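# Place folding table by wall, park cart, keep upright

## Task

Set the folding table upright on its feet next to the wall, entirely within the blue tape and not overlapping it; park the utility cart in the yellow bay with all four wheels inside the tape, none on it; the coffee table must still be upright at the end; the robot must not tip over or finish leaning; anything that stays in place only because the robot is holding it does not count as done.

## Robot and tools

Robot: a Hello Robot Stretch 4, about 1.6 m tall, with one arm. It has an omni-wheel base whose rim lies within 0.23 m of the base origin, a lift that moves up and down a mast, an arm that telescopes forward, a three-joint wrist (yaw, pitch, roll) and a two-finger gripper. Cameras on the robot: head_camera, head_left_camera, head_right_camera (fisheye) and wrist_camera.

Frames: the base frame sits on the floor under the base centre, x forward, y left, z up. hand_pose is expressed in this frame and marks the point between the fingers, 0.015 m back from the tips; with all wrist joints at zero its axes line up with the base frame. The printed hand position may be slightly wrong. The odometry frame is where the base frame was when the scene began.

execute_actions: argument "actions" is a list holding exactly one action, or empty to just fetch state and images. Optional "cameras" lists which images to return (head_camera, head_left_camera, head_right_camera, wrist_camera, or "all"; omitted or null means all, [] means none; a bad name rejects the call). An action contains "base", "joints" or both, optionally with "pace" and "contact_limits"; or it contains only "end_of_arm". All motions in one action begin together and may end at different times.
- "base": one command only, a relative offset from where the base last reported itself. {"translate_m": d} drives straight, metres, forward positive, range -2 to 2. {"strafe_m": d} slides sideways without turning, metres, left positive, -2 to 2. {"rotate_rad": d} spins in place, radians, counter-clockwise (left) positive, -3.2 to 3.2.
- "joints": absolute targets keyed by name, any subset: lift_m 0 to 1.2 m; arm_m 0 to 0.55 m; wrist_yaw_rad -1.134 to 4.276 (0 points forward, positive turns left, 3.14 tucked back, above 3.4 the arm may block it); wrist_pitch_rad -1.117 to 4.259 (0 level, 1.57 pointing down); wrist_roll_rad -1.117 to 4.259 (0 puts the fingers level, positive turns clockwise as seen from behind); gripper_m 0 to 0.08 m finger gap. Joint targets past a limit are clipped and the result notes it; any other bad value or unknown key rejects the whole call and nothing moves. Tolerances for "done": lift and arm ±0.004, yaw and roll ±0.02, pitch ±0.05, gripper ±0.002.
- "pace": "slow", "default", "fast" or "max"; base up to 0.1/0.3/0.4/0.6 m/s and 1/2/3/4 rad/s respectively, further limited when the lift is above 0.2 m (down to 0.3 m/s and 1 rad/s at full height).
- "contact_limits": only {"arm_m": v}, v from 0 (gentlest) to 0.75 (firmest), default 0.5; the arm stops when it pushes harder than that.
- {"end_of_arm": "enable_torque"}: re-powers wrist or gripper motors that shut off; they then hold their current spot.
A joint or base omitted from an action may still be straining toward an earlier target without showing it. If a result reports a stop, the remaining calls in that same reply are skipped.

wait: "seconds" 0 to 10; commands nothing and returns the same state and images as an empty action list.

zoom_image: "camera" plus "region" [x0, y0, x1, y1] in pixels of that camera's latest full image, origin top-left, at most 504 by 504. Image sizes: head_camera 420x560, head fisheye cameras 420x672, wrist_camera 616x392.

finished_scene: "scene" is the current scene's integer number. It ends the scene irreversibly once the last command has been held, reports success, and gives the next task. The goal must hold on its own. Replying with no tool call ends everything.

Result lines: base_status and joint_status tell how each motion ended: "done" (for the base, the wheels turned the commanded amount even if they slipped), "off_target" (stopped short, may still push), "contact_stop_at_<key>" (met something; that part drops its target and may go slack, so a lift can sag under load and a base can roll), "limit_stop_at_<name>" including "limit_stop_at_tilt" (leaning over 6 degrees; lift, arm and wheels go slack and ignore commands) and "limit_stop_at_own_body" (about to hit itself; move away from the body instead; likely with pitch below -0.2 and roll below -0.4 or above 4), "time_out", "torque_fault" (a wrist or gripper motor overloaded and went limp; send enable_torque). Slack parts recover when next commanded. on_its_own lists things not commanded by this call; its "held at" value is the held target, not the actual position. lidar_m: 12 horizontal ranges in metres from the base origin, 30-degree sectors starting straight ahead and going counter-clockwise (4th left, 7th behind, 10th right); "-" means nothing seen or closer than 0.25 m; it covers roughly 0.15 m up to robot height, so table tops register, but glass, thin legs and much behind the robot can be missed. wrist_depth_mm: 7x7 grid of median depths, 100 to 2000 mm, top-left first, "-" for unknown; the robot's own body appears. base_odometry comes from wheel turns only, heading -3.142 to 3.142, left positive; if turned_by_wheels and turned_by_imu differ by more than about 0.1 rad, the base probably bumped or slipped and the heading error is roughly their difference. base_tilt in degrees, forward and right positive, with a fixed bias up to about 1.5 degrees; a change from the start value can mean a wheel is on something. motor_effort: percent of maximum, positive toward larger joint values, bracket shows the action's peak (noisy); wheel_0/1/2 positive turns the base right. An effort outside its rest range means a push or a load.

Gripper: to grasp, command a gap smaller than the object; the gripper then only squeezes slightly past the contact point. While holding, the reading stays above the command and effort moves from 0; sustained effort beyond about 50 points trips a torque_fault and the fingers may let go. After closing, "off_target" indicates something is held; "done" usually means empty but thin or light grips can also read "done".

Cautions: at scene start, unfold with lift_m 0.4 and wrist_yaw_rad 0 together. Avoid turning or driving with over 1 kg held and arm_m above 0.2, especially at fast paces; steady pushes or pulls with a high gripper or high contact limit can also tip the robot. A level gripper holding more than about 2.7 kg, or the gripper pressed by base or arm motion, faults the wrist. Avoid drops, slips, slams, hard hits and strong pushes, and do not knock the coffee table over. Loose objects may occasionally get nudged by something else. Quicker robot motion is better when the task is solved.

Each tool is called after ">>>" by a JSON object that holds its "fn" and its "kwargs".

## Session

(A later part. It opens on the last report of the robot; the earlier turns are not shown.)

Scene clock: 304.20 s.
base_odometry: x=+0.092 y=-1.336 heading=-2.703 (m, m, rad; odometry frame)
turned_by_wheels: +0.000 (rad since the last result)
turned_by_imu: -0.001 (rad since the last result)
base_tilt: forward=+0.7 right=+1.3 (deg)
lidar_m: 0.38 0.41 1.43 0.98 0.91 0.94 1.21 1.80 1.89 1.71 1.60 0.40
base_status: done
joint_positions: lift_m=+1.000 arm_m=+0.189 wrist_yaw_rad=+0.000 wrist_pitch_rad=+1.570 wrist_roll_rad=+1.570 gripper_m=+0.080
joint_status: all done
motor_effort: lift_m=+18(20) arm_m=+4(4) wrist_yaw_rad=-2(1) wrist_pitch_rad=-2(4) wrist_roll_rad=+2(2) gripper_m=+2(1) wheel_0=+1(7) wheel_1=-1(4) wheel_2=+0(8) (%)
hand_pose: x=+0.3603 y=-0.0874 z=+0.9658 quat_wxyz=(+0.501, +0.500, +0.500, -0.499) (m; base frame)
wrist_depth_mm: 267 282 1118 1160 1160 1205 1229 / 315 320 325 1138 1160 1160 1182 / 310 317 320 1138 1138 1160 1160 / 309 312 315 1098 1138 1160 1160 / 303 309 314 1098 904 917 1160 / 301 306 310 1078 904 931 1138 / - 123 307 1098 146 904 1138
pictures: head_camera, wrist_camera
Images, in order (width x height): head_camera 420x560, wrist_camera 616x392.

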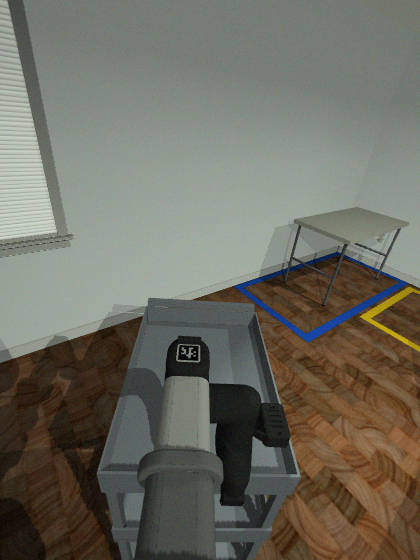

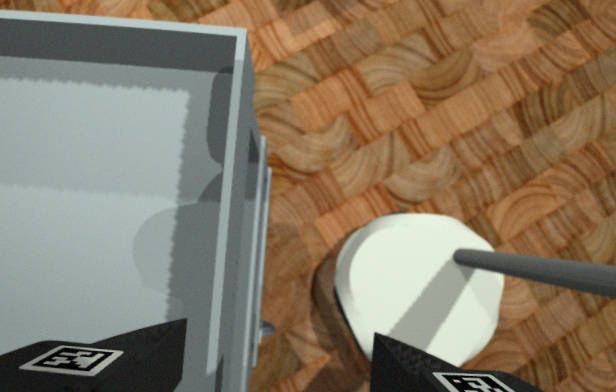

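>>> {"fn": "execute_actions", "kwargs": {"actions": [{"base":{"translate_m":0.045},"pace":"slow"}], "cameras": []}}

>>> {"fn": "execute_actions", "kwargs": {"actions": [{"joints":{"lift_m":0.885},"pace":"slow"}], "cameras": ["wrist_camera"]}}

Scene clock: 311.40 s.
base_odometry: x=+0.051 y=-1.355 heading=-2.703 (m, m, rad; odometry frame)
turned_by_wheels: +0.000 (rad since the last result)
turned_by_imu: -0.001 (rad since the last result)
base_tilt: forward=+0.7 right=+1.3 (deg)
lidar_m: 0.32 0.33 1.51 1.01 0.94 0.96 1.27 1.83 1.92 1.66 1.57 0.35
base_status: done
joint_positions: lift_m=+1.000 arm_m=+0.189 wrist_yaw_rad=+0.000 wrist_pitch_rad=+1.570 wrist_roll_rad=+1.570 gripper_m=+0.080
joint_status: not commanded
motor_effort: lift_m=+18(18) arm_m=+4(4) wrist_yaw_rad=-1(1) wrist_pitch_rad=-3(0) wrist_roll_rad=+2(2) gripper_m=+1(2) wheel_0=+1(7) wheel_1=+1(2) wheel_2=+0(5) (%)
hand_pose: x=+0.3603 y=-0.0874 z=+0.9658 quat_wxyz=(+0.501, +0.500, +0.500, -0.499) (m; base frame)
wrist_depth_mm: 267 281 283 1160 1182 1182 1229 / 315 320 324 329 1160 1160 1205 / 310 315 324 1138 1138 1160 1182 / 307 314 320 1098 1138 1182 1160 / 303 310 312 1098 891 904 1138 / 301 306 312 1078 904 891 1138 / - 123 307 1078 146 904 1118
pictures: none
No camera images: the call's "cameras" was empty. Leave "cameras" out to get every camera's image.

Scene clock: 313.20 s.
base_odometry: x=+0.051 y=-1.355 heading=-2.703 (m, m, rad; odometry frame)
turned_by_wheels: +0.000 (rad since the last result)
turned_by_imu: +0.000 (rad since the last result)
base_tilt: forward=+0.7 right=+1.3 (deg)
lidar_m: 0.33 0.36 1.50 1.00 0.94 0.96 1.27 1.88 1.92 1.68 1.59 0.36
base_status: not commanded
joint_positions: lift_m=+0.885 arm_m=+0.189 wrist_yaw_rad=+0.000 wrist_pitch_rad=+1.570 wrist_roll_rad=+1.570 gripper_m=+0.080
joint_status: all done
motor_effort: lift_m=+18(18) arm_m=+4(4) wrist_yaw_rad=-1(1) wrist_pitch_rad=-1(2) wrist_roll_rad=+2(2) gripper_m=+2(1) wheel_0=+1(1) wheel_1=+1(1) wheel_2=+0(1) (%)
hand_pose: x=+0.3603 y=-0.0874 z=+0.8509 quat_wxyz=(+0.501, +0.500, +0.500, -0.499) (m; base frame)
wrist_depth_mm: 205 208 211 213 1042 1060 1078 / 202 206 210 212 1060 1060 1078 / 200 204 208 211 1025 1025 1060 / 199 202 204 206 1025 1025 1060 / 196 199 203 204 788 798 1025 / 194 198 200 854 778 788 1042 / - 123 198 960 146 788 1008
pictures: wrist_camera
Images, in order (width x height): wrist_camera 616x392.

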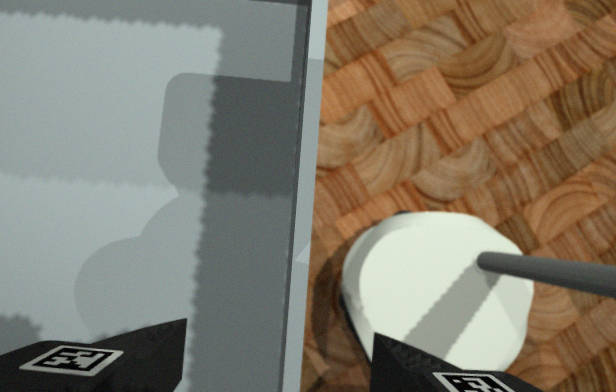

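>>> {"fn": "execute_actions", "kwargs": {"actions": [{"joints":{"gripper_m":0.0}}], "cameras": ["wrist_camera"]}}

>>> {"fn": "execute_actions", "kwargs": {"actions": [{"base":{"translate_m":-0.3},"pace":"slow"}], "cameras": ["wrist_camera","head_camera"]}}

Scene clock: 327.73 s.
base_odometry: x=+0.051 y=-1.355 heading=-2.703 (m, m, rad; odometry frame)
turned_by_wheels: +0.000 (rad since the last result)
turned_by_imu: -0.001 (rad since the last result)
base_tilt: forward=+0.7 right=+1.3 (deg)
lidar_m: 0.33 0.37 1.47 1.00 0.93 0.98 1.29 1.85 1.92 1.68 1.56 0.36
base_status: not commanded
joint_positions: lift_m=+0.885 arm_m=+0.189 wrist_yaw_rad=-0.001 wrist_pitch_rad=+1.571 wrist_roll_rad=+1.569 gripper_m=+0.004
joint_status: gripper_m off_target (ended at +0.004, target +0.000)
on_its_own: gripper_m is held at +0.002, not at your +0.000, by its contact guard: the fingers met something
motor_effort: lift_m=+18(18) arm_m=+4(4) wrist_yaw_rad=+1(6) wrist_pitch_rad=-6(21) wrist_roll_rad=+2(2) gripper_m=-27(30) wheel_0=+1(1) wheel_1=+1(1) wheel_2=-1(1) (%)
hand_pose: x=+0.3600 y=-0.0874 z=+0.8509 quat_wxyz=(+0.500, +0.500, +0.500, -0.500) (m; base frame)
wrist_depth_mm: 205 208 213 216 1060 1042 1078 / 203 206 209 212 1042 1060 1060 / 200 204 207 1008 1025 1060 1078 / 198 201 204 991 1008 1025 1060 / 196 200 202 991 778 809 1025 / 194 198 200 991 768 798 1025 / 191 195 132 132 778 788 1025
pictures: wrist_camera
Images, in order (width x height): wrist_camera 616x392.

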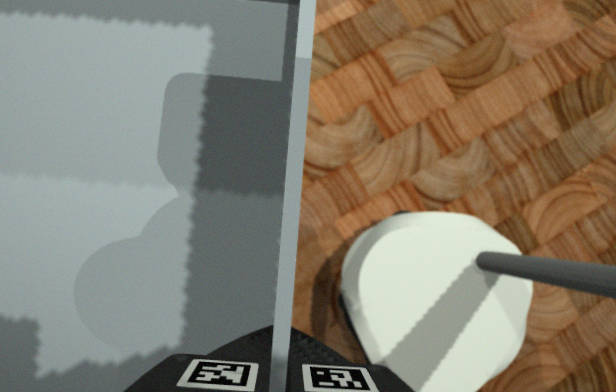

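Scene clock: 332.03 s.
base_odometry: x=+0.322 y=-1.228 heading=-2.704 (m, m, rad; odometry frame)
turned_by_wheels: -0.001 (rad since the last result)
turned_by_imu: -0.001 (rad since the last result)
base_tilt: forward=+0.7 right=+1.4 (deg)
lidar_m: 0.34 0.36 1.18 0.81 0.77 0.80 1.04 1.59 1.65 1.85 1.74 0.34
base_status: done
joint_positions: lift_m=+0.885 arm_m=+0.190 wrist_yaw_rad=-0.006 wrist_pitch_rad=+1.565 wrist_roll_rad=+1.577 gripper_m=+0.004
joint_status: not commanded
on_its_own: gripper_m is held at +0.002, not at your +0.000, by its contact guard: the fingers met something; wrist_yaw_rad is at rest, and its effort (+16) is outside its rest range (-13 to +13); wrist_roll_rad is at rest, and its effort (-20) is outside its rest range (-13 to +13)
motor_effort: lift_m=+20(20) arm_m=+2(4) wrist_yaw_rad=+16(16) wrist_pitch_rad=+12(22) wrist_roll_rad=-20(20) gripper_m=-30(29) wheel_0=-6(9) wheel_1=-3(6) wheel_2=+0(10) (%)
hand_pose: x=+0.3612 y=-0.0874 z=+0.8507 quat_wxyz=(+0.498, +0.504, +0.496, -0.502) (m; base frame)
wrist_depth_mm: 206 209 212 215 1042 1078 1078 / 204 206 210 213 1008 1025 1060 / 201 205 208 210 1042 1042 1060 / 199 203 205 207 1008 1042 1025 / 196 200 203 976 798 788 1025 / 195 198 200 976 788 798 1008 / 193 195 132 132 788 778 1008
pictures: head_camera, wrist_camera
Images, in order (width x height): head_camera 420x560, wrist_camera 616x392.

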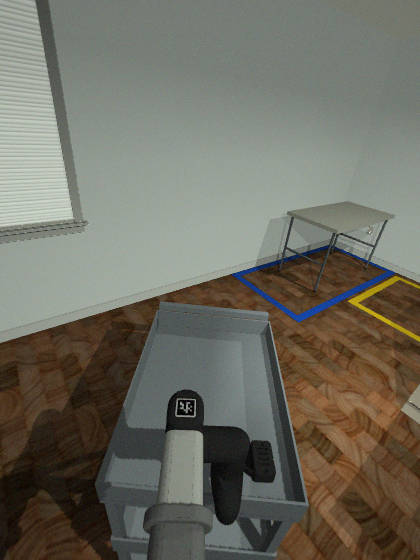

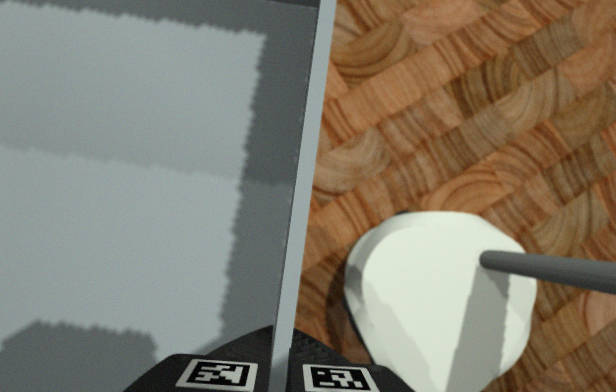

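>>> {"fn": "execute_actions", "kwargs": {"actions": [{"base":{"rotate_rad":-0.15},"pace":"slow"}], "cameras": []}}

>>> {"fn": "execute_actions", "kwargs": {"actions": [{"base":{"strafe_m":0.15},"pace":"slow"}], "cameras": ["wrist_camera"]}}

>>> {"fn": "execute_actions", "kwargs": {"actions": [{"base":{"rotate_rad":-0.2},"pace":"slow"}], "cameras": ["wrist_camera","head_camera"]}}

Scene clock: 345.07 s.
base_odometry: x=+0.322 y=-1.228 heading=-2.853 (m, m, rad; odometry frame)
turned_by_wheels: -0.148 (rad since the last result)
turned_by_imu: -0.151 (rad since the last result)
base_tilt: forward=+0.7 right=+1.3 (deg)
lidar_m: 0.33 0.32 1.50 0.89 0.77 0.76 0.92 1.58 1.60 1.94 1.75 0.37
base_status: done
joint_positions: lift_m=+0.885 arm_m=+0.190 wrist_yaw_rad=+0.008 wrist_pitch_rad=+1.571 wrist_roll_rad=+1.561 gripper_m=+0.004
joint_status: not commanded
on_its_own: gripper_m is held at +0.002, not at your +0.000, by its contact guard: the fingers met something; wrist_yaw_rad is at rest, and its effort (-24) is outside its rest range (-13 to +13); wrist_roll_rad is at rest, and its effort (+26) is outside its rest range (-13 to +13)
motor_effort: lift_m=+20(20) arm_m=+2(2) wrist_yaw_rad=-24(24) wrist_pitch_rad=-2(14) wrist_roll_rad=+26(26) gripper_m=-38(38) wheel_0=+10(10) wheel_1=+4(4) wheel_2=+5(6) (%)
hand_pose: x=+0.3613 y=-0.0874 z=+0.8507 quat_wxyz=(+0.504, +0.496, +0.504, -0.496) (m; base frame)
wrist_depth_mm: 204 208 211 1025 1042 1060 1078 / 202 206 208 1025 1042 1060 1060 / 201 204 206 991 1008 1025 1060 / 198 201 205 991 1042 1042 1042 / 197 200 202 976 788 798 1042 / 194 196 200 976 798 788 1008 / 193 195 129 132 788 788 1008
pictures: none
No camera images: the call's "cameras" was empty. Leave "cameras" out to get every camera's image.

Scene clock: 347.73 s.
base_odometry: x=+0.365 y=-1.372 heading=-2.853 (m, m, rad; odometry frame)
turned_by_wheels: -0.001 (rad since the last result)
turned_by_imu: -0.002 (rad since the last result)
base_tilt: forward=+0.7 right=+1.3 (deg)
lidar_m: 0.34 0.37 1.27 0.74 0.65 0.67 0.82 1.45 1.74 2.07 1.83 0.35
base_status: done
joint_positions: lift_m=+0.885 arm_m=+0.190 wrist_yaw_rad=-0.007 wrist_pitch_rad=+1.569 wrist_roll_rad=+1.576 gripper_m=+0.004
joint_status: not commanded
on_its_own: gripper_m is held at +0.002, not at your +0.000, by its contact guard: the fingers met something; wrist_yaw_rad is at rest, and its effort (+20) is outside its rest range (-13 to +13); wrist_roll_rad is at rest, and its effort (-18) is outside its rest range (-13 to +13)
motor_effort: lift_m=+20(20) arm_m=+2(2) wrist_yaw_rad=+20(24) wrist_pitch_rad=+1(6) wrist_roll_rad=-18(25) gripper_m=-29(38) wheel_0=-5(9) wheel_1=+0(11) wheel_2=-2(5) (%)
hand_pose: x=+0.3602 y=-0.0874 z=+0.8507 quat_wxyz=(+0.497, +0.504, +0.496, -0.503) (m; base frame)
wrist_depth_mm: 206 208 213 214 1042 1078 1098 / 204 206 210 212 1025 1078 1078 / 201 205 208 211 1025 1060 1042 / 199 201 206 208 1042 1025 1042 / 196 200 203 1008 798 788 1042 / 194 197 200 976 778 788 1008 / 192 195 132 132 778 788 1008
pictures: wrist_camera
Images, in order (width x height): wrist_camera 616x392.

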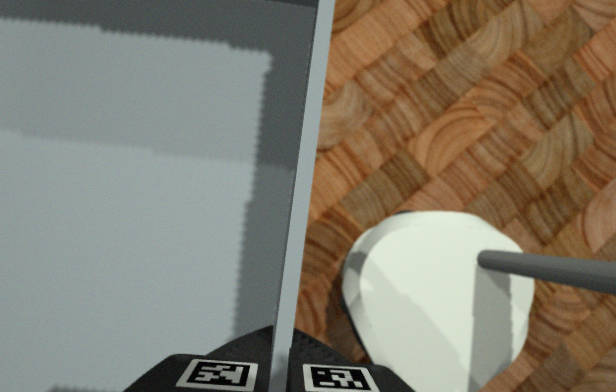

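Scene clock: 349.10 s.
base_odometry: x=+0.365 y=-1.372 heading=-3.052 (m, m, rad; odometry frame)
turned_by_wheels: -0.199 (rad since the last result)
turned_by_imu: -0.201 (rad since the last result)
base_tilt: forward=+0.7 right=+1.3 (deg)
lidar_m: 0.33 0.34 1.94 0.85 0.68 0.66 0.71 1.09 1.69 1.88 1.88 0.38
base_status: done
joint_positions: lift_m=+0.885 arm_m=+0.190 wrist_yaw_rad=+0.009 wrist_pitch_rad=+1.570 wrist_roll_rad=+1.560 gripper_m=+0.004
joint_status: not commanded
on_its_own: gripper_m is held at +0.002, not at your +0.000, by its contact guard: the fingers met something; wrist_yaw_rad is at rest, and its effort (-27) is outside its rest range (-13 to +13); wrist_roll_rad is at rest, and its effort (+29) is outside its rest range (-13 to +13)
motor_effort: lift_m=+20(20) arm_m=+2(2) wrist_yaw_rad=-27(33) wrist_pitch_rad=-3(20) wrist_roll_rad=+29(32) gripper_m=-39(42) wheel_0=+5(14) wheel_1=+2(8) wheel_2=+4(12) (%)
hand_pose: x=+0.3614 y=-0.0874 z=+0.8507 quat_wxyz=(+0.505, +0.495, +0.505, -0.495) (m; base frame)
wrist_depth_mm: 205 208 211 1025 1042 1060 1098 / 203 205 208 1042 1042 1060 1078 / 200 204 207 1025 1042 1042 1060 / 198 202 204 991 1025 1042 1042 / 196 199 202 991 809 809 1060 / 194 197 200 976 778 778 1008 / 193 195 129 132 768 788 1008
pictures: head_camera, wrist_camera
Images, in order (width x height): head_camera 420x560, wrist_camera 616x392.

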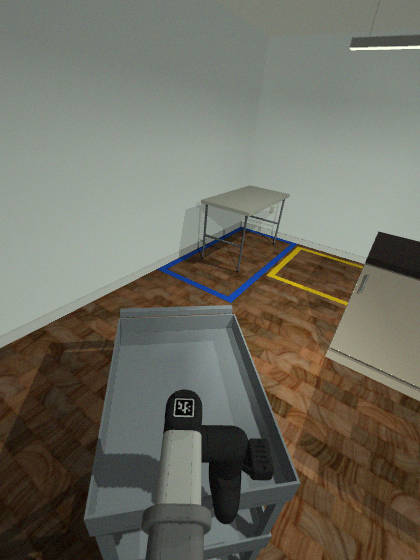

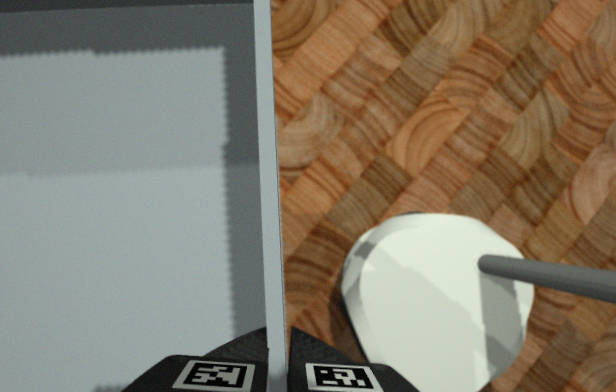

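>>> {"fn": "execute_actions", "kwargs": {"actions": [{"base":{"strafe_m":0.2},"pace":"slow"}], "cameras": []}}

>>> {"fn": "execute_actions", "kwargs": {"actions": [{"base":{"rotate_rad":-0.2},"pace":"slow"}], "cameras": []}}

>>> {"fn": "execute_actions", "kwargs": {"actions": [{"base":{"strafe_m":0.2},"pace":"slow"}], "cameras": []}}

>>> {"fn": "execute_actions", "kwargs": {"actions": [{"base":{"rotate_rad":-0.2},"pace":"slow"}], "cameras": ["wrist_camera","head_camera","head_left_camera"]}}

Scene clock: 358.17 s.
base_odometry: x=+0.383 y=-1.571 heading=-3.053 (m, m, rad; odometry frame)
turned_by_wheels: -0.001 (rad since the last result)
turned_by_imu: -0.004 (rad since the last result)
base_tilt: forward=+0.7 right=+1.3 (deg)
lidar_m: 0.33 0.39 1.65 0.71 0.55 0.52 0.60 0.89 1.90 2.05 2.02 0.37
base_status: done
joint_positions: lift_m=+0.885 arm_m=+0.190 wrist_yaw_rad=-0.010 wrist_pitch_rad=+1.569 wrist_roll_rad=+1.579 gripper_m=+0.004
joint_status: not commanded
on_its_own: gripper_m is held at +0.002, not at your +0.000, by its contact guard: the fingers met something; wrist_yaw_rad is at rest, and its effort (+26) is outside its rest range (-13 to +13); wrist_roll_rad is at rest, and its effort (-26) is outside its rest range (-13 to +13)
motor_effort: lift_m=+20(20) arm_m=+3(2) wrist_yaw_rad=+26(26) wrist_pitch_rad=+2(2) wrist_roll_rad=-26(29) gripper_m=-36(40) wheel_0=-8(11) wheel_1=-2(9) wheel_2=-4(3) (%)
hand_pose: x=+0.3601 y=-0.0874 z=+0.8507 quat_wxyz=(+0.496, +0.505, +0.495, -0.504) (m; base frame)
wrist_depth_mm: 206 209 213 215 1042 1060 1078 / 203 206 210 212 1042 1060 1042 / 201 204 208 211 1025 1042 1060 / 199 202 205 207 1025 1025 1042 / 197 199 202 206 788 798 1025 / 194 197 201 904 788 798 1025 / 192 195 132 133 778 778 1008
pictures: none
No camera images: the call's "cameras" was empty. Leave "cameras" out to get every camera's image.

Scene clock: 359.33 s.
base_odometry: x=+0.383 y=-1.571 heading=+3.031 (m, m, rad; odometry frame)
turned_by_wheels: -0.199 (rad since the last result)
turned_by_imu: -0.201 (rad since the last result)
base_tilt: forward=+0.7 right=+1.3 (deg)
lidar_m: 0.32 0.33 1.78 0.91 0.59 0.54 0.54 0.71 1.57 1.94 2.11 0.36
base_status: done
joint_positions: lift_m=+0.885 arm_m=+0.190 wrist_yaw_rad=+0.010 wrist_pitch_rad=+1.567 wrist_roll_rad=+1.561 gripper_m=+0.004
joint_status: not commanded
on_its_own: gripper_m is held at +0.002, not at your +0.000, by its contact guard: the fingers met something; wrist_yaw_rad is at rest, and its effort (-30) is outside its rest range (-13 to +13); wrist_roll_rad is at rest, and its effort (+28) is outside its rest range (-13 to +13)
motor_effort: lift_m=+20(20) arm_m=+3(3) wrist_yaw_rad=-30(31) wrist_pitch_rad=+8(19) wrist_roll_rad=+28(29) gripper_m=-38(40) wheel_0=+9(13) wheel_1=+2(2) wheel_2=+4(7) (%)
hand_pose: x=+0.3621 y=-0.0874 z=+0.8507 quat_wxyz=(+0.506, +0.496, +0.504, -0.494) (m; base frame)
wrist_depth_mm: 205 208 212 1042 1060 1042 1078 / 204 206 209 1008 1042 1025 1060 / 201 204 207 1008 1008 1042 1060 / 198 202 204 991 1008 1042 1042 / 197 200 202 991 778 809 1025 / 195 198 200 960 788 798 1042 / 193 195 129 133 778 778 1025
pictures: none
No camera images: the call's "cameras" was empty. Leave "cameras" out to get every camera's image.

Scene clock: 362.50 s.
base_odometry: x=+0.361 y=-1.770 heading=+3.030 (m, m, rad; odometry frame)
turned_by_wheels: -0.001 (rad since the last result)
turned_by_imu: -0.002 (rad since the last result)
base_tilt: forward=+0.7 right=+1.4 (deg)
lidar_m: 0.33 0.37 1.62 0.78 0.48 0.44 0.48 0.62 1.31 2.12 2.24 0.36
base_status: done
joint_positions: lift_m=+0.885 arm_m=+0.190 wrist_yaw_rad=-0.009 wrist_pitch_rad=+1.568 wrist_roll_rad=+1.579 gripper_m=+0.004
joint_status: not commanded
on_its_own: gripper_m is held at +0.002, not at your +0.000, by its contact guard: the fingers met something; wrist_yaw_rad is at rest, and its effort (+24) is outside its rest range (-13 to +13); wrist_roll_rad is at rest, and its effort (-24) is outside its rest range (-13 to +13)
motor_effort: lift_m=+20(20) arm_m=+3(3) wrist_yaw_rad=+24(30) wrist_pitch_rad=+2(7) wrist_roll_rad=-24(28) gripper_m=-35(38) wheel_0=-7(9) wheel_1=-2(5) wheel_2=-5(7) (%)
hand_pose: x=+0.3602 y=-0.0874 z=+0.8507 quat_wxyz=(+0.496, +0.505, +0.495, -0.504) (m; base frame)
wrist_depth_mm: 205 209 212 215 1060 1078 1098 / 204 206 210 211 1025 1060 1060 / 201 204 208 209 1025 1025 1078 / 199 202 205 208 1008 1025 1042 / 197 200 202 206 778 788 1042 / 195 198 200 854 788 788 1008 / 192 195 132 133 778 778 991
pictures: none
No camera images: the call's "cameras" was empty. Leave "cameras" out to get every camera's image.

Scene clock: 363.67 s.
base_odometry: x=+0.361 y=-1.770 heading=+2.831 (m, m, rad; odometry frame)
turned_by_wheels: -0.199 (rad since the last result)
turned_by_imu: -0.201 (rad since the last result)
base_tilt: forward=+0.7 right=+1.3 (deg)
lidar_m: 0.32 0.34 1.59 1.06 0.56 0.45 0.46 0.54 0.90 2.07 2.40 0.38
base_status: done
joint_positions: lift_m=+0.885 arm_m=+0.189 wrist_yaw_rad=+0.010 wrist_pitch_rad=+1.569 wrist_roll_rad=+1.560 gripper_m=+0.004
joint_status: not commanded
on_its_own: gripper_m is held at +0.002, not at your +0.000, by its contact guard: the fingers met something; wrist_yaw_rad is at rest, and its effort (-29) is outside its rest range (-13 to +13); wrist_roll_rad is at rest, and its effort (+30) is outside its rest range (-13 to +13)
motor_effort: lift_m=+20(20) arm_m=+3(3) wrist_yaw_rad=-29(31) wrist_pitch_rad=+3(18) wrist_roll_rad=+30(29) gripper_m=-40(40) wheel_0=+6(8) wheel_1=+3(6) wheel_2=+5(11) (%)
hand_pose: x=+0.3617 y=-0.0874 z=+0.8507 quat_wxyz=(+0.506, +0.495, +0.505, -0.494) (m; base frame)
wrist_depth_mm: 205 208 210 1042 1042 1078 1078 / 202 205 208 1025 1042 1042 1042 / 200 204 206 991 1042 1042 1060 / 198 202 206 991 991 1025 1042 / 197 199 203 991 798 809 1042 / 193 197 200 976 778 798 1008 / 193 195 129 132 778 788 991
pictures: head_camera, head_left_camera, wrist_camera
Images, in order (width x height): head_camera 420x560, head_left_camera 420x672, wrist_camera 616x392.

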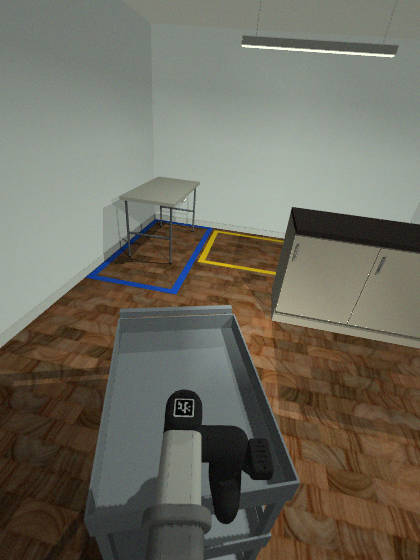

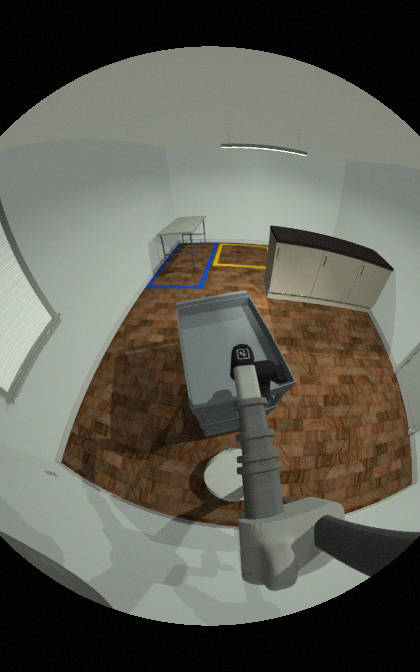

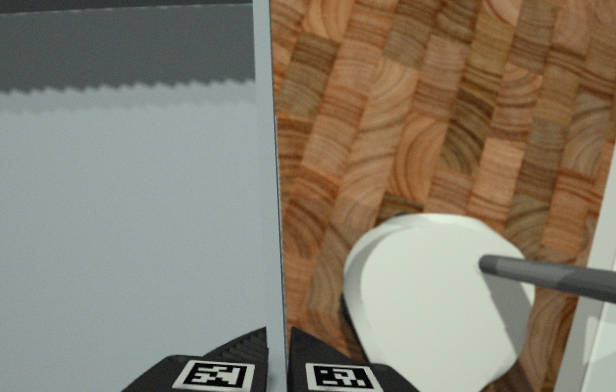

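>>> {"fn": "execute_actions", "kwargs": {"actions": [{"base":{"translate_m":0.25},"pace":"slow"}], "cameras": []}}

>>> {"fn": "execute_actions", "kwargs": {"actions": [{"base":{"rotate_rad":-0.11},"pace":"slow"}], "cameras": []}}

>>> {"fn": "execute_actions", "kwargs": {"actions": [{"base":{"translate_m":0.6},"pace":"slow"}], "cameras": ["wrist_camera","head_camera"]}}

Scene clock: 373.50 s.
base_odometry: x=+0.123 y=-1.694 heading=+2.831 (m, m, rad; odometry frame)
turned_by_wheels: +0.000 (rad since the last result)
turned_by_imu: -0.002 (rad since the last result)
base_tilt: forward=+0.7 right=+1.4 (deg)
lidar_m: 0.34 0.38 1.56 1.56 0.88 0.71 0.71 0.81 1.35 2.10 2.16 0.35
base_status: done
joint_positions: lift_m=+0.885 arm_m=+0.189 wrist_yaw_rad=-0.008 wrist_pitch_rad=+1.572 wrist_roll_rad=+1.576 gripper_m=+0.004
joint_status: not commanded
on_its_own: gripper_m is held at +0.002, not at your +0.000, by its contact guard: the fingers met something; wrist_yaw_rad is at rest, and its effort (+23) is outside its rest range (-13 to +13); wrist_roll_rad is at rest, and its effort (-16) is outside its rest range (-13 to +13)
motor_effort: lift_m=+20(20) arm_m=+3(3) wrist_yaw_rad=+23(29) wrist_pitch_rad=-8(18) wrist_roll_rad=-16(29) gripper_m=-29(39) wheel_0=+0(10) wheel_1=+1(5) wheel_2=-5(5) (%)
hand_pose: x=+0.3594 y=-0.0874 z=+0.8507 quat_wxyz=(+0.496, +0.503, +0.497, -0.504) (m; base frame)
wrist_depth_mm: 205 208 212 215 1042 1078 1078 / 203 206 211 212 1042 1025 1078 / 200 204 208 210 1025 1042 1078 / 198 202 205 208 1025 1042 1042 / 196 198 202 976 788 798 1008 / 195 197 200 976 788 798 1025 / 191 195 132 132 788 788 1025
pictures: none
No camera images: the call's "cameras" was empty. Leave "cameras" out to get every camera's image.

Scene clock: 374.43 s.
base_odometry: x=+0.123 y=-1.694 heading=+2.722 (m, m, rad; odometry frame)
turned_by_wheels: -0.109 (rad since the last result)
turned_by_imu: -0.110 (rad since the last result)
base_tilt: forward=+0.7 right=+1.4 (deg)
lidar_m: 0.32 0.34 1.57 1.55 0.93 0.72 0.71 0.76 1.15 2.10 2.31 0.36
base_status: done
joint_positions: lift_m=+0.885 arm_m=+0.189 wrist_yaw_rad=+0.007 wrist_pitch_rad=+1.568 wrist_roll_rad=+1.563 gripper_m=+0.004
joint_status: not commanded
on_its_own: gripper_m is held at +0.002, not at your +0.000, by its contact guard: the fingers met something; wrist_yaw_rad is at rest, and its effort (-22) is outside its rest range (-13 to +13); wrist_roll_rad is at rest, and its effort (+20) is outside its rest range (-13 to +13)
motor_effort: lift_m=+20(20) arm_m=+3(3) wrist_yaw_rad=-22(22) wrist_pitch_rad=+6(13) wrist_roll_rad=+20(21) gripper_m=-31(32) wheel_0=+5(7) wheel_1=+2(1) wheel_2=+3(3) (%)
hand_pose: x=+0.3616 y=-0.0874 z=+0.8507 quat_wxyz=(+0.504, +0.497, +0.503, -0.496) (m; base frame)
wrist_depth_mm: 204 208 211 1042 1060 1060 1078 / 203 206 210 1025 1025 1060 1060 / 201 204 207 1025 1008 1025 1025 / 199 202 205 991 1025 1042 1042 / 196 200 203 991 798 798 1042 / 195 197 200 960 778 788 1008 / 192 196 132 132 778 778 1025
pictures: none
No camera images: the call's "cameras" was empty. Leave "cameras" out to get every camera's image.

Scene clock: 381.70 s.
base_odometry: x=-0.425 y=-1.449 heading=+2.721 (m, m, rad; odometry frame)
turned_by_wheels: -0.001 (rad since the last result)
turned_by_imu: -0.009 (rad since the last result)
base_tilt: forward=+0.7 right=+1.3 (deg)
lidar_m: 0.34 0.40 1.57 1.51 1.61 1.33 1.31 1.42 2.09 2.18 1.58 0.37
base_status: done
joint_positions: lift_m=+0.885 arm_m=+0.189 wrist_yaw_rad=-0.011 wrist_pitch_rad=+1.571 wrist_roll_rad=+1.580 gripper_m=+0.004
joint_status: not commanded
on_its_own: gripper_m is held at +0.002, not at your +0.000, by its contact guard: the fingers met something; wrist_yaw_rad is at rest, and its effort (+31) is outside its rest range (-13 to +13); wrist_roll_rad is at rest, and its effort (-29) is outside its rest range (-13 to +13)
motor_effort: lift_m=+20(20) arm_m=+3(3) wrist_yaw_rad=+31(38) wrist_pitch_rad=-1(12) wrist_roll_rad=-29(30) gripper_m=-39(41) wheel_0=-4(7) wheel_1=-2(7) wheel_2=-6(13) (%)
hand_pose: x=+0.3594 y=-0.0874 z=+0.8507 quat_wxyz=(+0.495, +0.505, +0.495, -0.505) (m; base frame)
wrist_depth_mm: 205 208 213 214 1042 1060 1098 / 203 206 211 213 1042 1042 1060 / 202 204 208 210 1025 1025 1078 / 198 202 205 207 1025 1025 1042 / 196 199 203 205 788 798 1025 / 195 198 200 842 778 788 1008 / 192 195 132 133 778 788 1025
pictures: head_camera, wrist_camera
Images, in order (width x height): head_camera 420x560, wrist_camera 616x392.

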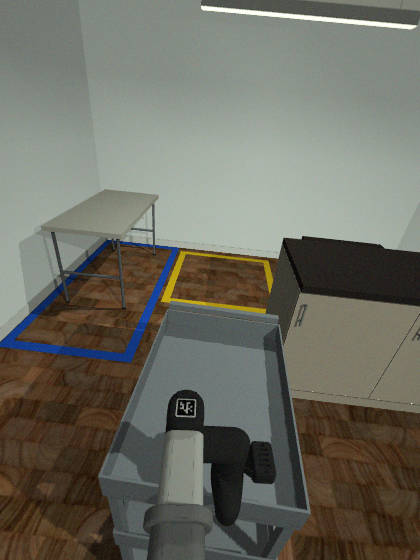

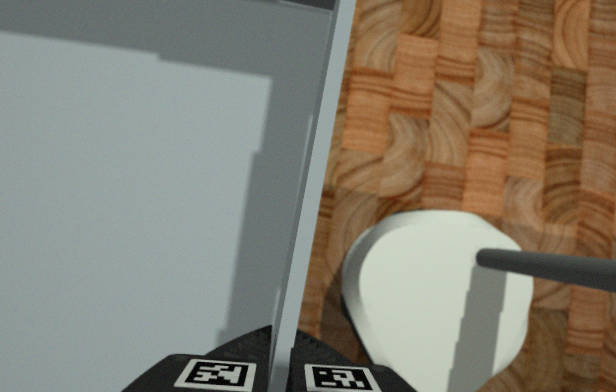

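>>> {"fn": "execute_actions", "kwargs": {"actions": [{"base":{"strafe_m":-0.15},"pace":"slow"}], "cameras": ["wrist_camera"]}}

>>> {"fn": "execute_actions", "kwargs": {"actions": [{"base":{"rotate_rad":0.08},"pace":"slow"}], "cameras": ["wrist_camera","head_camera"]}}

Scene clock: 398.37 s.
base_odometry: x=-0.363 y=-1.312 heading=+2.721 (m, m, rad; odometry frame)
turned_by_wheels: +0.001 (rad since the last result)
turned_by_imu: +0.000 (rad since the last result)
base_tilt: forward=+0.7 right=+1.3 (deg)
lidar_m: 0.32 0.33 1.73 1.65 1.73 1.37 1.32 1.44 2.08 2.04 1.54 0.35
base_status: done
joint_positions: lift_m=+0.885 arm_m=+0.189 wrist_yaw_rad=+0.009 wrist_pitch_rad=+1.566 wrist_roll_rad=+1.562 gripper_m=+0.004
joint_status: not commanded
on_its_own: gripper_m is held at +0.002, not at your +0.000, by its contact guard: the fingers met something; wrist_yaw_rad is at rest, and its effort (-26) is outside its rest range (-13 to +13); wrist_roll_rad is at rest, and its effort (+22) is outside its rest range (-13 to +13)
motor_effort: lift_m=+20(20) arm_m=+3(3) wrist_yaw_rad=-26(31) wrist_pitch_rad=+11(12) wrist_roll_rad=+22(29) gripper_m=-33(39) wheel_0=+6(9) wheel_1=-1(5) wheel_2=+3(5) (%)
hand_pose: x=+0.3621 y=-0.0874 z=+0.8507 quat_wxyz=(+0.505, +0.497, +0.503, -0.495) (m; base frame)
wrist_depth_mm: 206 208 211 1008 1060 1060 1078 / 204 206 209 1025 1025 1060 1078 / 200 204 208 1008 1008 1025 1060 / 200 202 204 1008 1008 1025 1042 / 198 199 202 991 798 788 1042 / 195 196 200 991 768 798 1008 / 193 195 127 132 768 798 1008
pictures: wrist_camera
Images, in order (width x height): wrist_camera 616x392.

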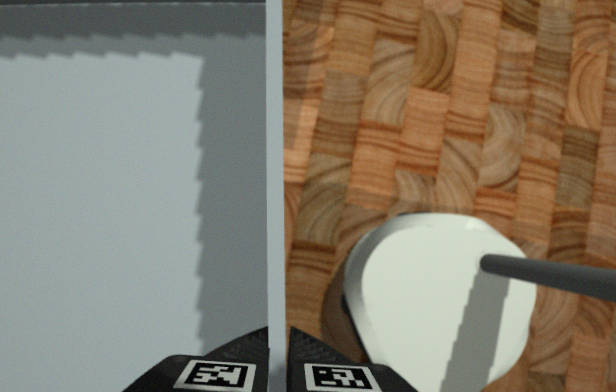

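Scene clock: 399.23 s.
base_odometry: x=-0.363 y=-1.312 heading=+2.800 (m, m, rad; odometry frame)
turned_by_wheels: +0.079 (rad since the last result)
turned_by_imu: +0.080 (rad since the last result)
base_tilt: forward=+0.7 right=+1.3 (deg)
lidar_m: 0.31 0.35 1.68 1.64 1.64 1.33 1.33 1.46 2.07 2.04 1.47 0.36
base_status: done
joint_positions: lift_m=+0.885 arm_m=+0.189 wrist_yaw_rad=+0.000 wrist_pitch_rad=+1.568 wrist_roll_rad=+1.570 gripper_m=+0.004
joint_status: not commanded
on_its_own: gripper_m is held at +0.002, not at your +0.000, by its contact guard: the fingers met something
motor_effort: lift_m=+20(20) arm_m=+3(3) wrist_yaw_rad=+0(26) wrist_pitch_rad=+4(10) wrist_roll_rad=+2(22) gripper_m=-26(34) wheel_0=-5(4) wheel_1=-1(1) wheel_2=-4(7) (%)
hand_pose: x=+0.3609 y=-0.0874 z=+0.8507 quat_wxyz=(+0.501, +0.500, +0.500, -0.499) (m; base frame)
wrist_depth_mm: 205 210 213 215 1042 1078 1098 / 204 207 209 212 1060 1060 1060 / 201 204 207 1008 1025 1060 1060 / 198 202 204 1008 1008 1025 1042 / 197 200 202 976 788 809 1042 / 194 197 200 960 778 798 1025 / 192 195 132 132 768 778 1025
pictures: head_camera, wrist_camera
Images, in order (width x height): head_camera 420x560, wrist_camera 616x392.

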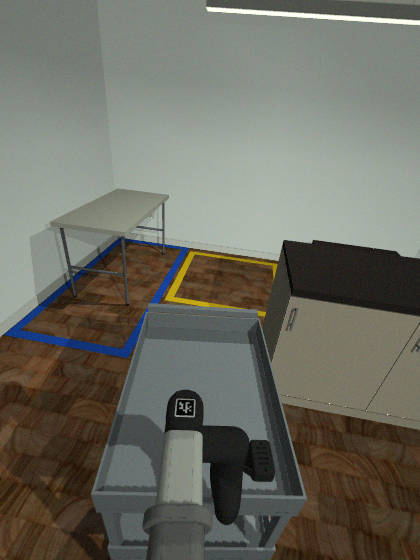

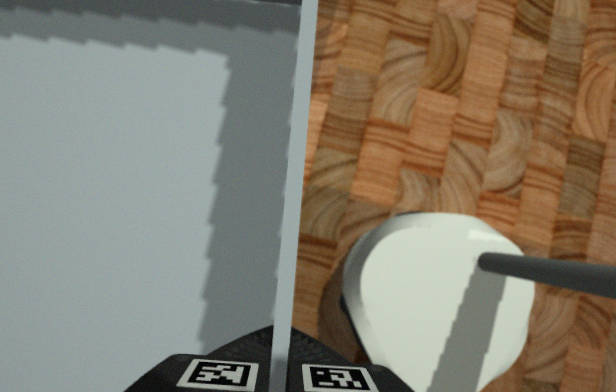

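>>> {"fn": "execute_actions", "kwargs": {"actions": [{"base":{"translate_m":0.6},"pace":"slow"}], "cameras": ["wrist_camera","head_camera","head_right_camera"]}}

Scene clock: 411.47 s.
base_odometry: x=-0.929 y=-1.111 heading=+2.801 (m, m, rad; odometry frame)
turned_by_wheels: +0.000 (rad since the last result)
turned_by_imu: -0.004 (rad since the last result)
base_tilt: forward=+0.7 right=+1.3 (deg)
lidar_m: 0.33 0.34 1.60 1.56 1.73 1.95 1.92 2.12 2.18 1.43 0.75 0.36
base_status: done
joint_positions: lift_m=+0.885 arm_m=+0.189 wrist_yaw_rad=+0.003 wrist_pitch_rad=+1.570 wrist_roll_rad=+1.567 gripper_m=+0.004
joint_status: not commanded
on_its_own: gripper_m is held at +0.002, not at your +0.000, by its contact guard: the fingers met something
motor_effort: lift_m=+20(20) arm_m=+3(3) wrist_yaw_rad=-8(7) wrist_pitch_rad=-1(11) wrist_roll_rad=+10(10) gripper_m=-26(27) wheel_0=+2(5) wheel_1=+1(6) wheel_2=-1(8) (%)
hand_pose: x=+0.3607 y=-0.0874 z=+0.8507 quat_wxyz=(+0.502, +0.498, +0.502, -0.498) (m; base frame)
wrist_depth_mm: 206 208 211 216 1042 1078 1098 / 204 206 209 991 1042 1042 1098 / 200 204 207 1008 1042 1025 1042 / 198 201 205 1008 1025 1042 1042 / 196 200 202 991 798 798 1025 / 195 197 200 976 778 809 1025 / 192 195 132 132 778 798 1025
pictures: head_camera, head_right_camera, wrist_camera
Images, in order (width x height): head_camera 420x560, head_right_camera 420x672, wrist_camera 616x392.

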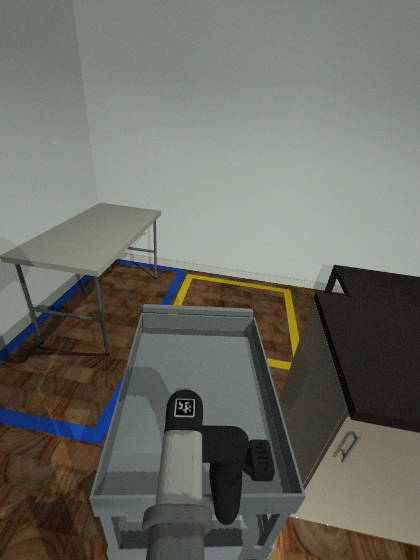

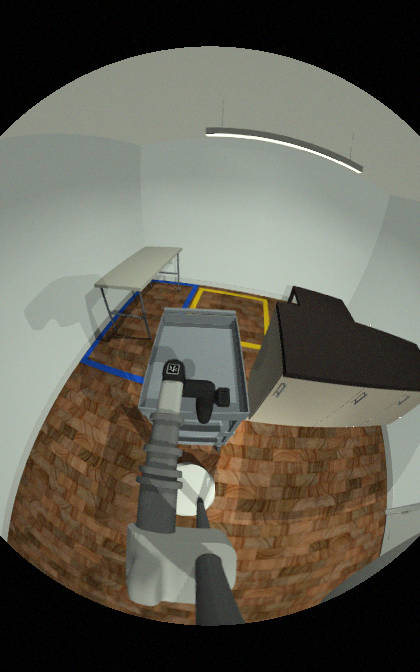

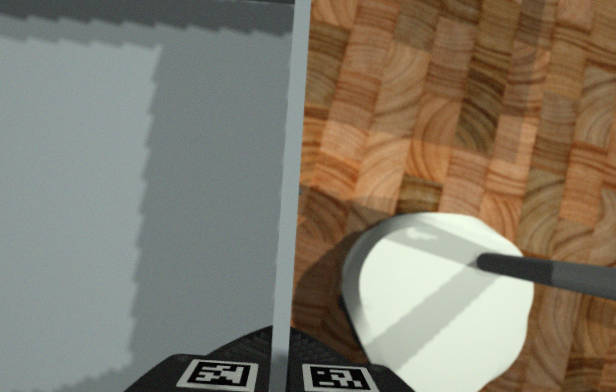

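>>> {"fn": "execute_actions", "kwargs": {"actions": []}}

Scene clock: 425.53 s.
base_odometry: x=-0.929 y=-1.111 heading=+2.801 (m, m, rad; odometry frame)
turned_by_wheels: +0.000 (rad since the last result)
turned_by_imu: -0.001 (rad since the last result)
base_tilt: forward=+0.7 right=+1.3 (deg)
lidar_m: 0.32 0.36 1.60 1.57 1.73 1.93 1.93 2.14 2.18 1.43 0.75 0.35
base_status: done
joint_positions: lift_m=+0.885 arm_m=+0.189 wrist_yaw_rad=+0.003 wrist_pitch_rad=+1.570 wrist_roll_rad=+1.567 gripper_m=+0.004
joint_status: not commanded
on_its_own: gripper_m is held at +0.002, not at your +0.000, by its contact guard: the fingers met something
motor_effort: lift_m=+20(20) arm_m=+3(3) wrist_yaw_rad=-8(7) wrist_pitch_rad=-3(11) wrist_roll_rad=+10(10) gripper_m=-27(27) wheel_0=+2(5) wheel_1=+1(6) wheel_2=-1(8) (%)
hand_pose: x=+0.3607 y=-0.0874 z=+0.8507 quat_wxyz=(+0.502, +0.498, +0.502, -0.498) (m; base frame)
wrist_depth_mm: 204 208 212 215 1060 1060 1078 / 203 206 209 1025 1025 1042 1078 / 201 204 208 976 1025 1060 1078 / 200 202 204 991 1008 1042 1042 / 196 200 202 991 798 798 1042 / 195 197 201 976 778 788 1008 / 193 195 132 132 778 778 1008
pictures: head_camera, head_left_camera, head_right_camera, wrist_camera
Images, in order (width x height): head_camera 420x560, head_left_camera 420x672, head_right_camera 420x672, wrist_camera 616x392.

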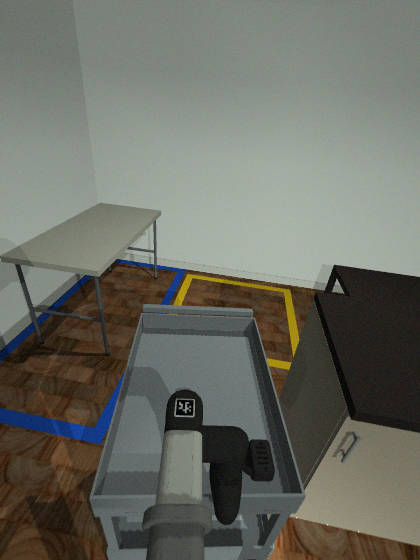

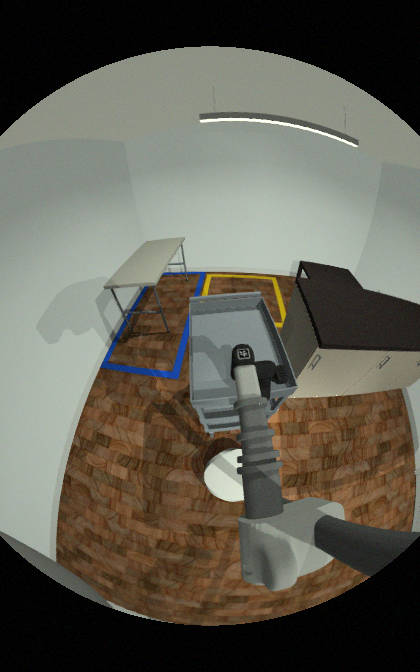

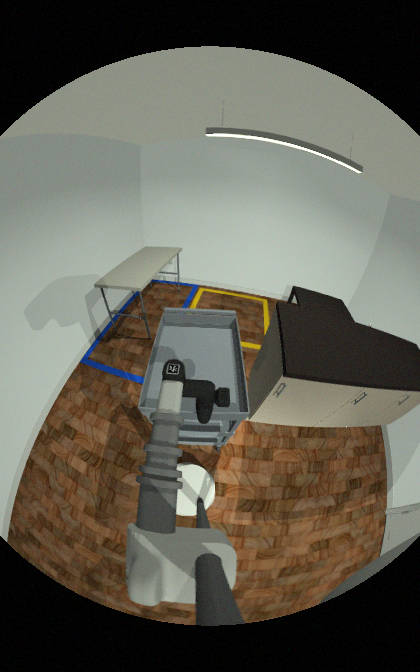

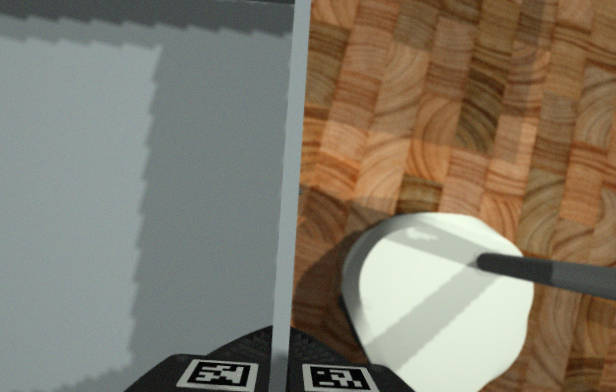

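>>> {"fn": "execute_actions", "kwargs": {"actions": [{"base":{"translate_m":0.25},"pace":"slow"}]}}

>>> {"fn": "execute_actions", "kwargs": {"actions": [{"base":{"rotate_rad":-0.08},"pace":"slow"}]}}

Scene clock: 432.90 s.
base_odometry: x=-1.164 y=-1.028 heading=+2.801 (m, m, rad; odometry frame)
turned_by_wheels: +0.001 (rad since the last result)
turned_by_imu: -0.001 (rad since the last result)
base_tilt: forward=+0.7 right=+1.4 (deg)
lidar_m: 0.34 0.37 1.55 1.53 1.72 2.20 2.17 2.40 2.23 0.87 0.53 0.37
base_status: done
joint_positions: lift_m=+0.885 arm_m=+0.189 wrist_yaw_rad=+0.003 wrist_pitch_rad=+1.570 wrist_roll_rad=+1.566 gripper_m=+0.004
joint_status: not commanded
on_its_own: gripper_m is held at +0.002, not at your +0.000, by its contact guard: the fingers met something
motor_effort: lift_m=+20(20) arm_m=+3(3) wrist_yaw_rad=-9(9) wrist_pitch_rad=-4(10) wrist_roll_rad=+12(12) gripper_m=-27(26) wheel_0=+4(5) wheel_1=+3(9) wheel_2=-1(7) (%)
hand_pose: x=+0.3607 y=-0.0874 z=+0.8507 quat_wxyz=(+0.502, +0.498, +0.502, -0.498) (m; base frame)
wrist_depth_mm: 204 208 212 549 1060 1060 1098 / 202 207 208 788 1060 1060 1098 / 202 204 206 1025 1025 1042 1060 / 199 202 204 1008 1008 1008 1060 / 197 200 202 991 788 798 1042 / 194 198 200 991 778 798 1025 / 193 195 132 132 778 788 1025
pictures: head_camera, head_left_camera, head_right_camera, wrist_camera
Images, in order (width x height): head_camera 420x560, head_left_camera 420x672, head_right_camera 420x672, wrist_camera 616x392.

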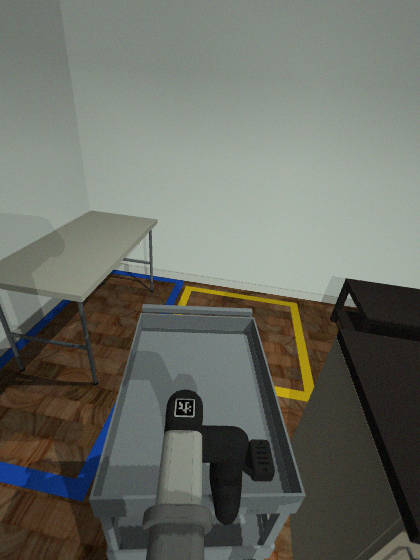

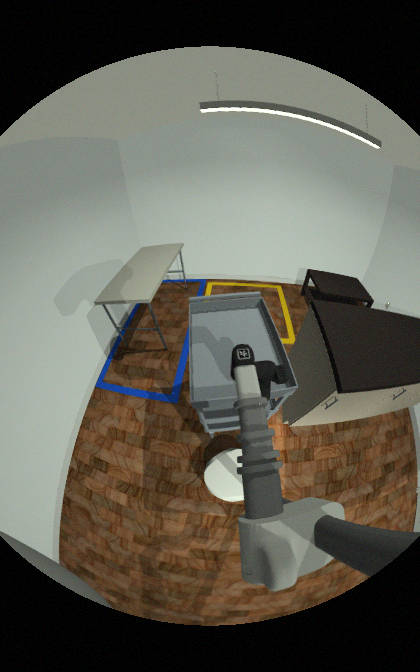

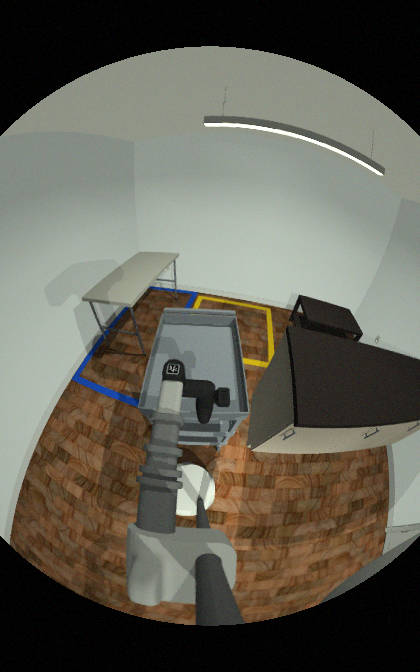

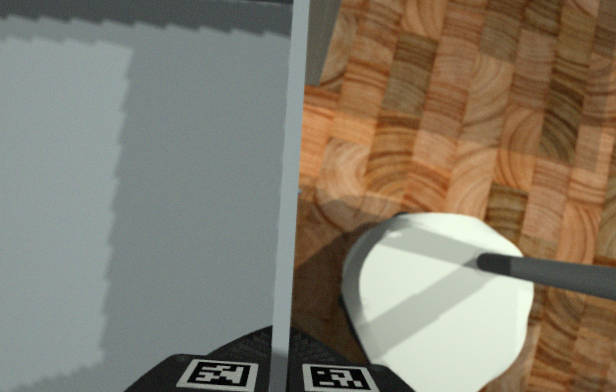

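Scene clock: 433.73 s.
base_odometry: x=-1.164 y=-1.028 heading=+2.722 (m, m, rad; odometry frame)
turned_by_wheels: -0.079 (rad since the last result)
turned_by_imu: -0.080 (rad since the last result)
base_tilt: forward=+0.7 right=+1.3 (deg)
lidar_m: 0.33 0.33 1.55 1.52 1.64 2.21 2.17 2.35 2.25 1.04 0.54 0.37
base_status: done
joint_positions: lift_m=+0.885 arm_m=+0.189 wrist_yaw_rad=+0.009 wrist_pitch_rad=+1.569 wrist_roll_rad=+1.562 gripper_m=+0.004
joint_status: not commanded
on_its_own: gripper_m is held at +0.002, not at your +0.000, by its contact guard: the fingers met something; wrist_yaw_rad is at rest, and its effort (-27) is outside its rest range (-13 to +13); wrist_roll_rad is at rest, and its effort (+25) is outside its rest range (-13 to +13)
motor_effort: lift_m=+20(20) arm_m=+3(3) wrist_yaw_rad=-27(28) wrist_pitch_rad=+1(13) wrist_roll_rad=+25(25) gripper_m=-35(35) wheel_0=+8(12) wheel_1=+4(1) wheel_2=+5(8) (%)
hand_pose: x=+0.3615 y=-0.0874 z=+0.8507 quat_wxyz=(+0.505, +0.496, +0.504, -0.495) (m; base frame)
wrist_depth_mm: 205 208 212 621 1042 1042 1078 / 202 206 209 1008 1042 1060 1078 / 201 204 206 1008 1025 1060 1060 / 198 201 204 1008 1008 1042 1060 / 197 199 203 991 798 788 1008 / 195 198 200 976 788 788 991 / 192 195 129 132 778 788 1025
pictures: head_camera, head_left_camera, head_right_camera, wrist_camera
Images, in order (width x height): head_camera 420x560, head_left_camera 420x672, head_right_camera 420x672, wrist_camera 616x392.

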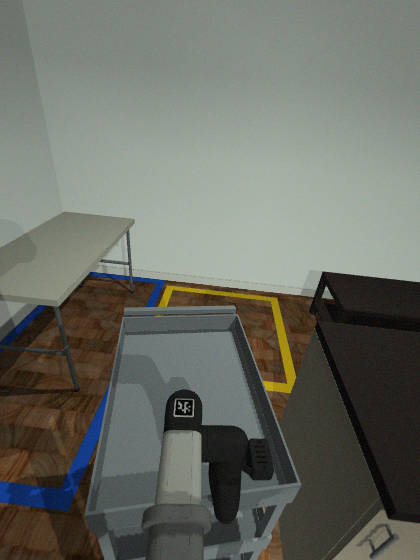

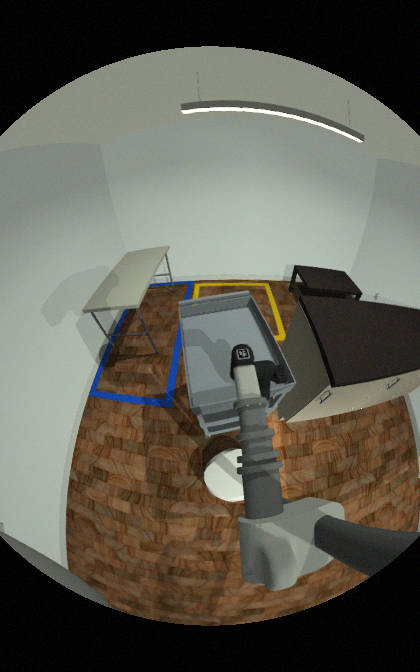

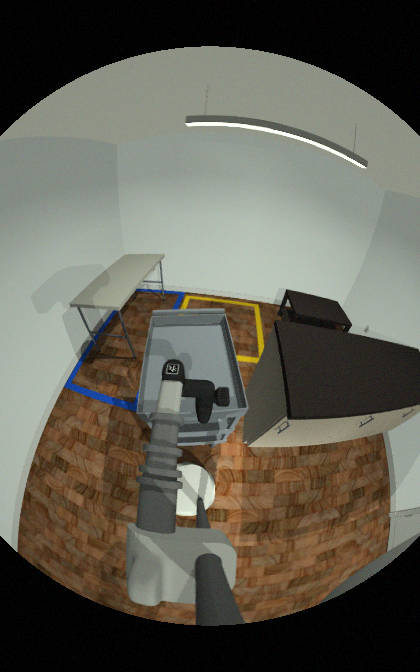

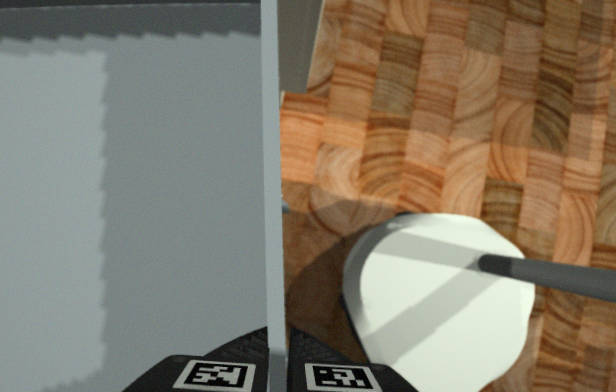

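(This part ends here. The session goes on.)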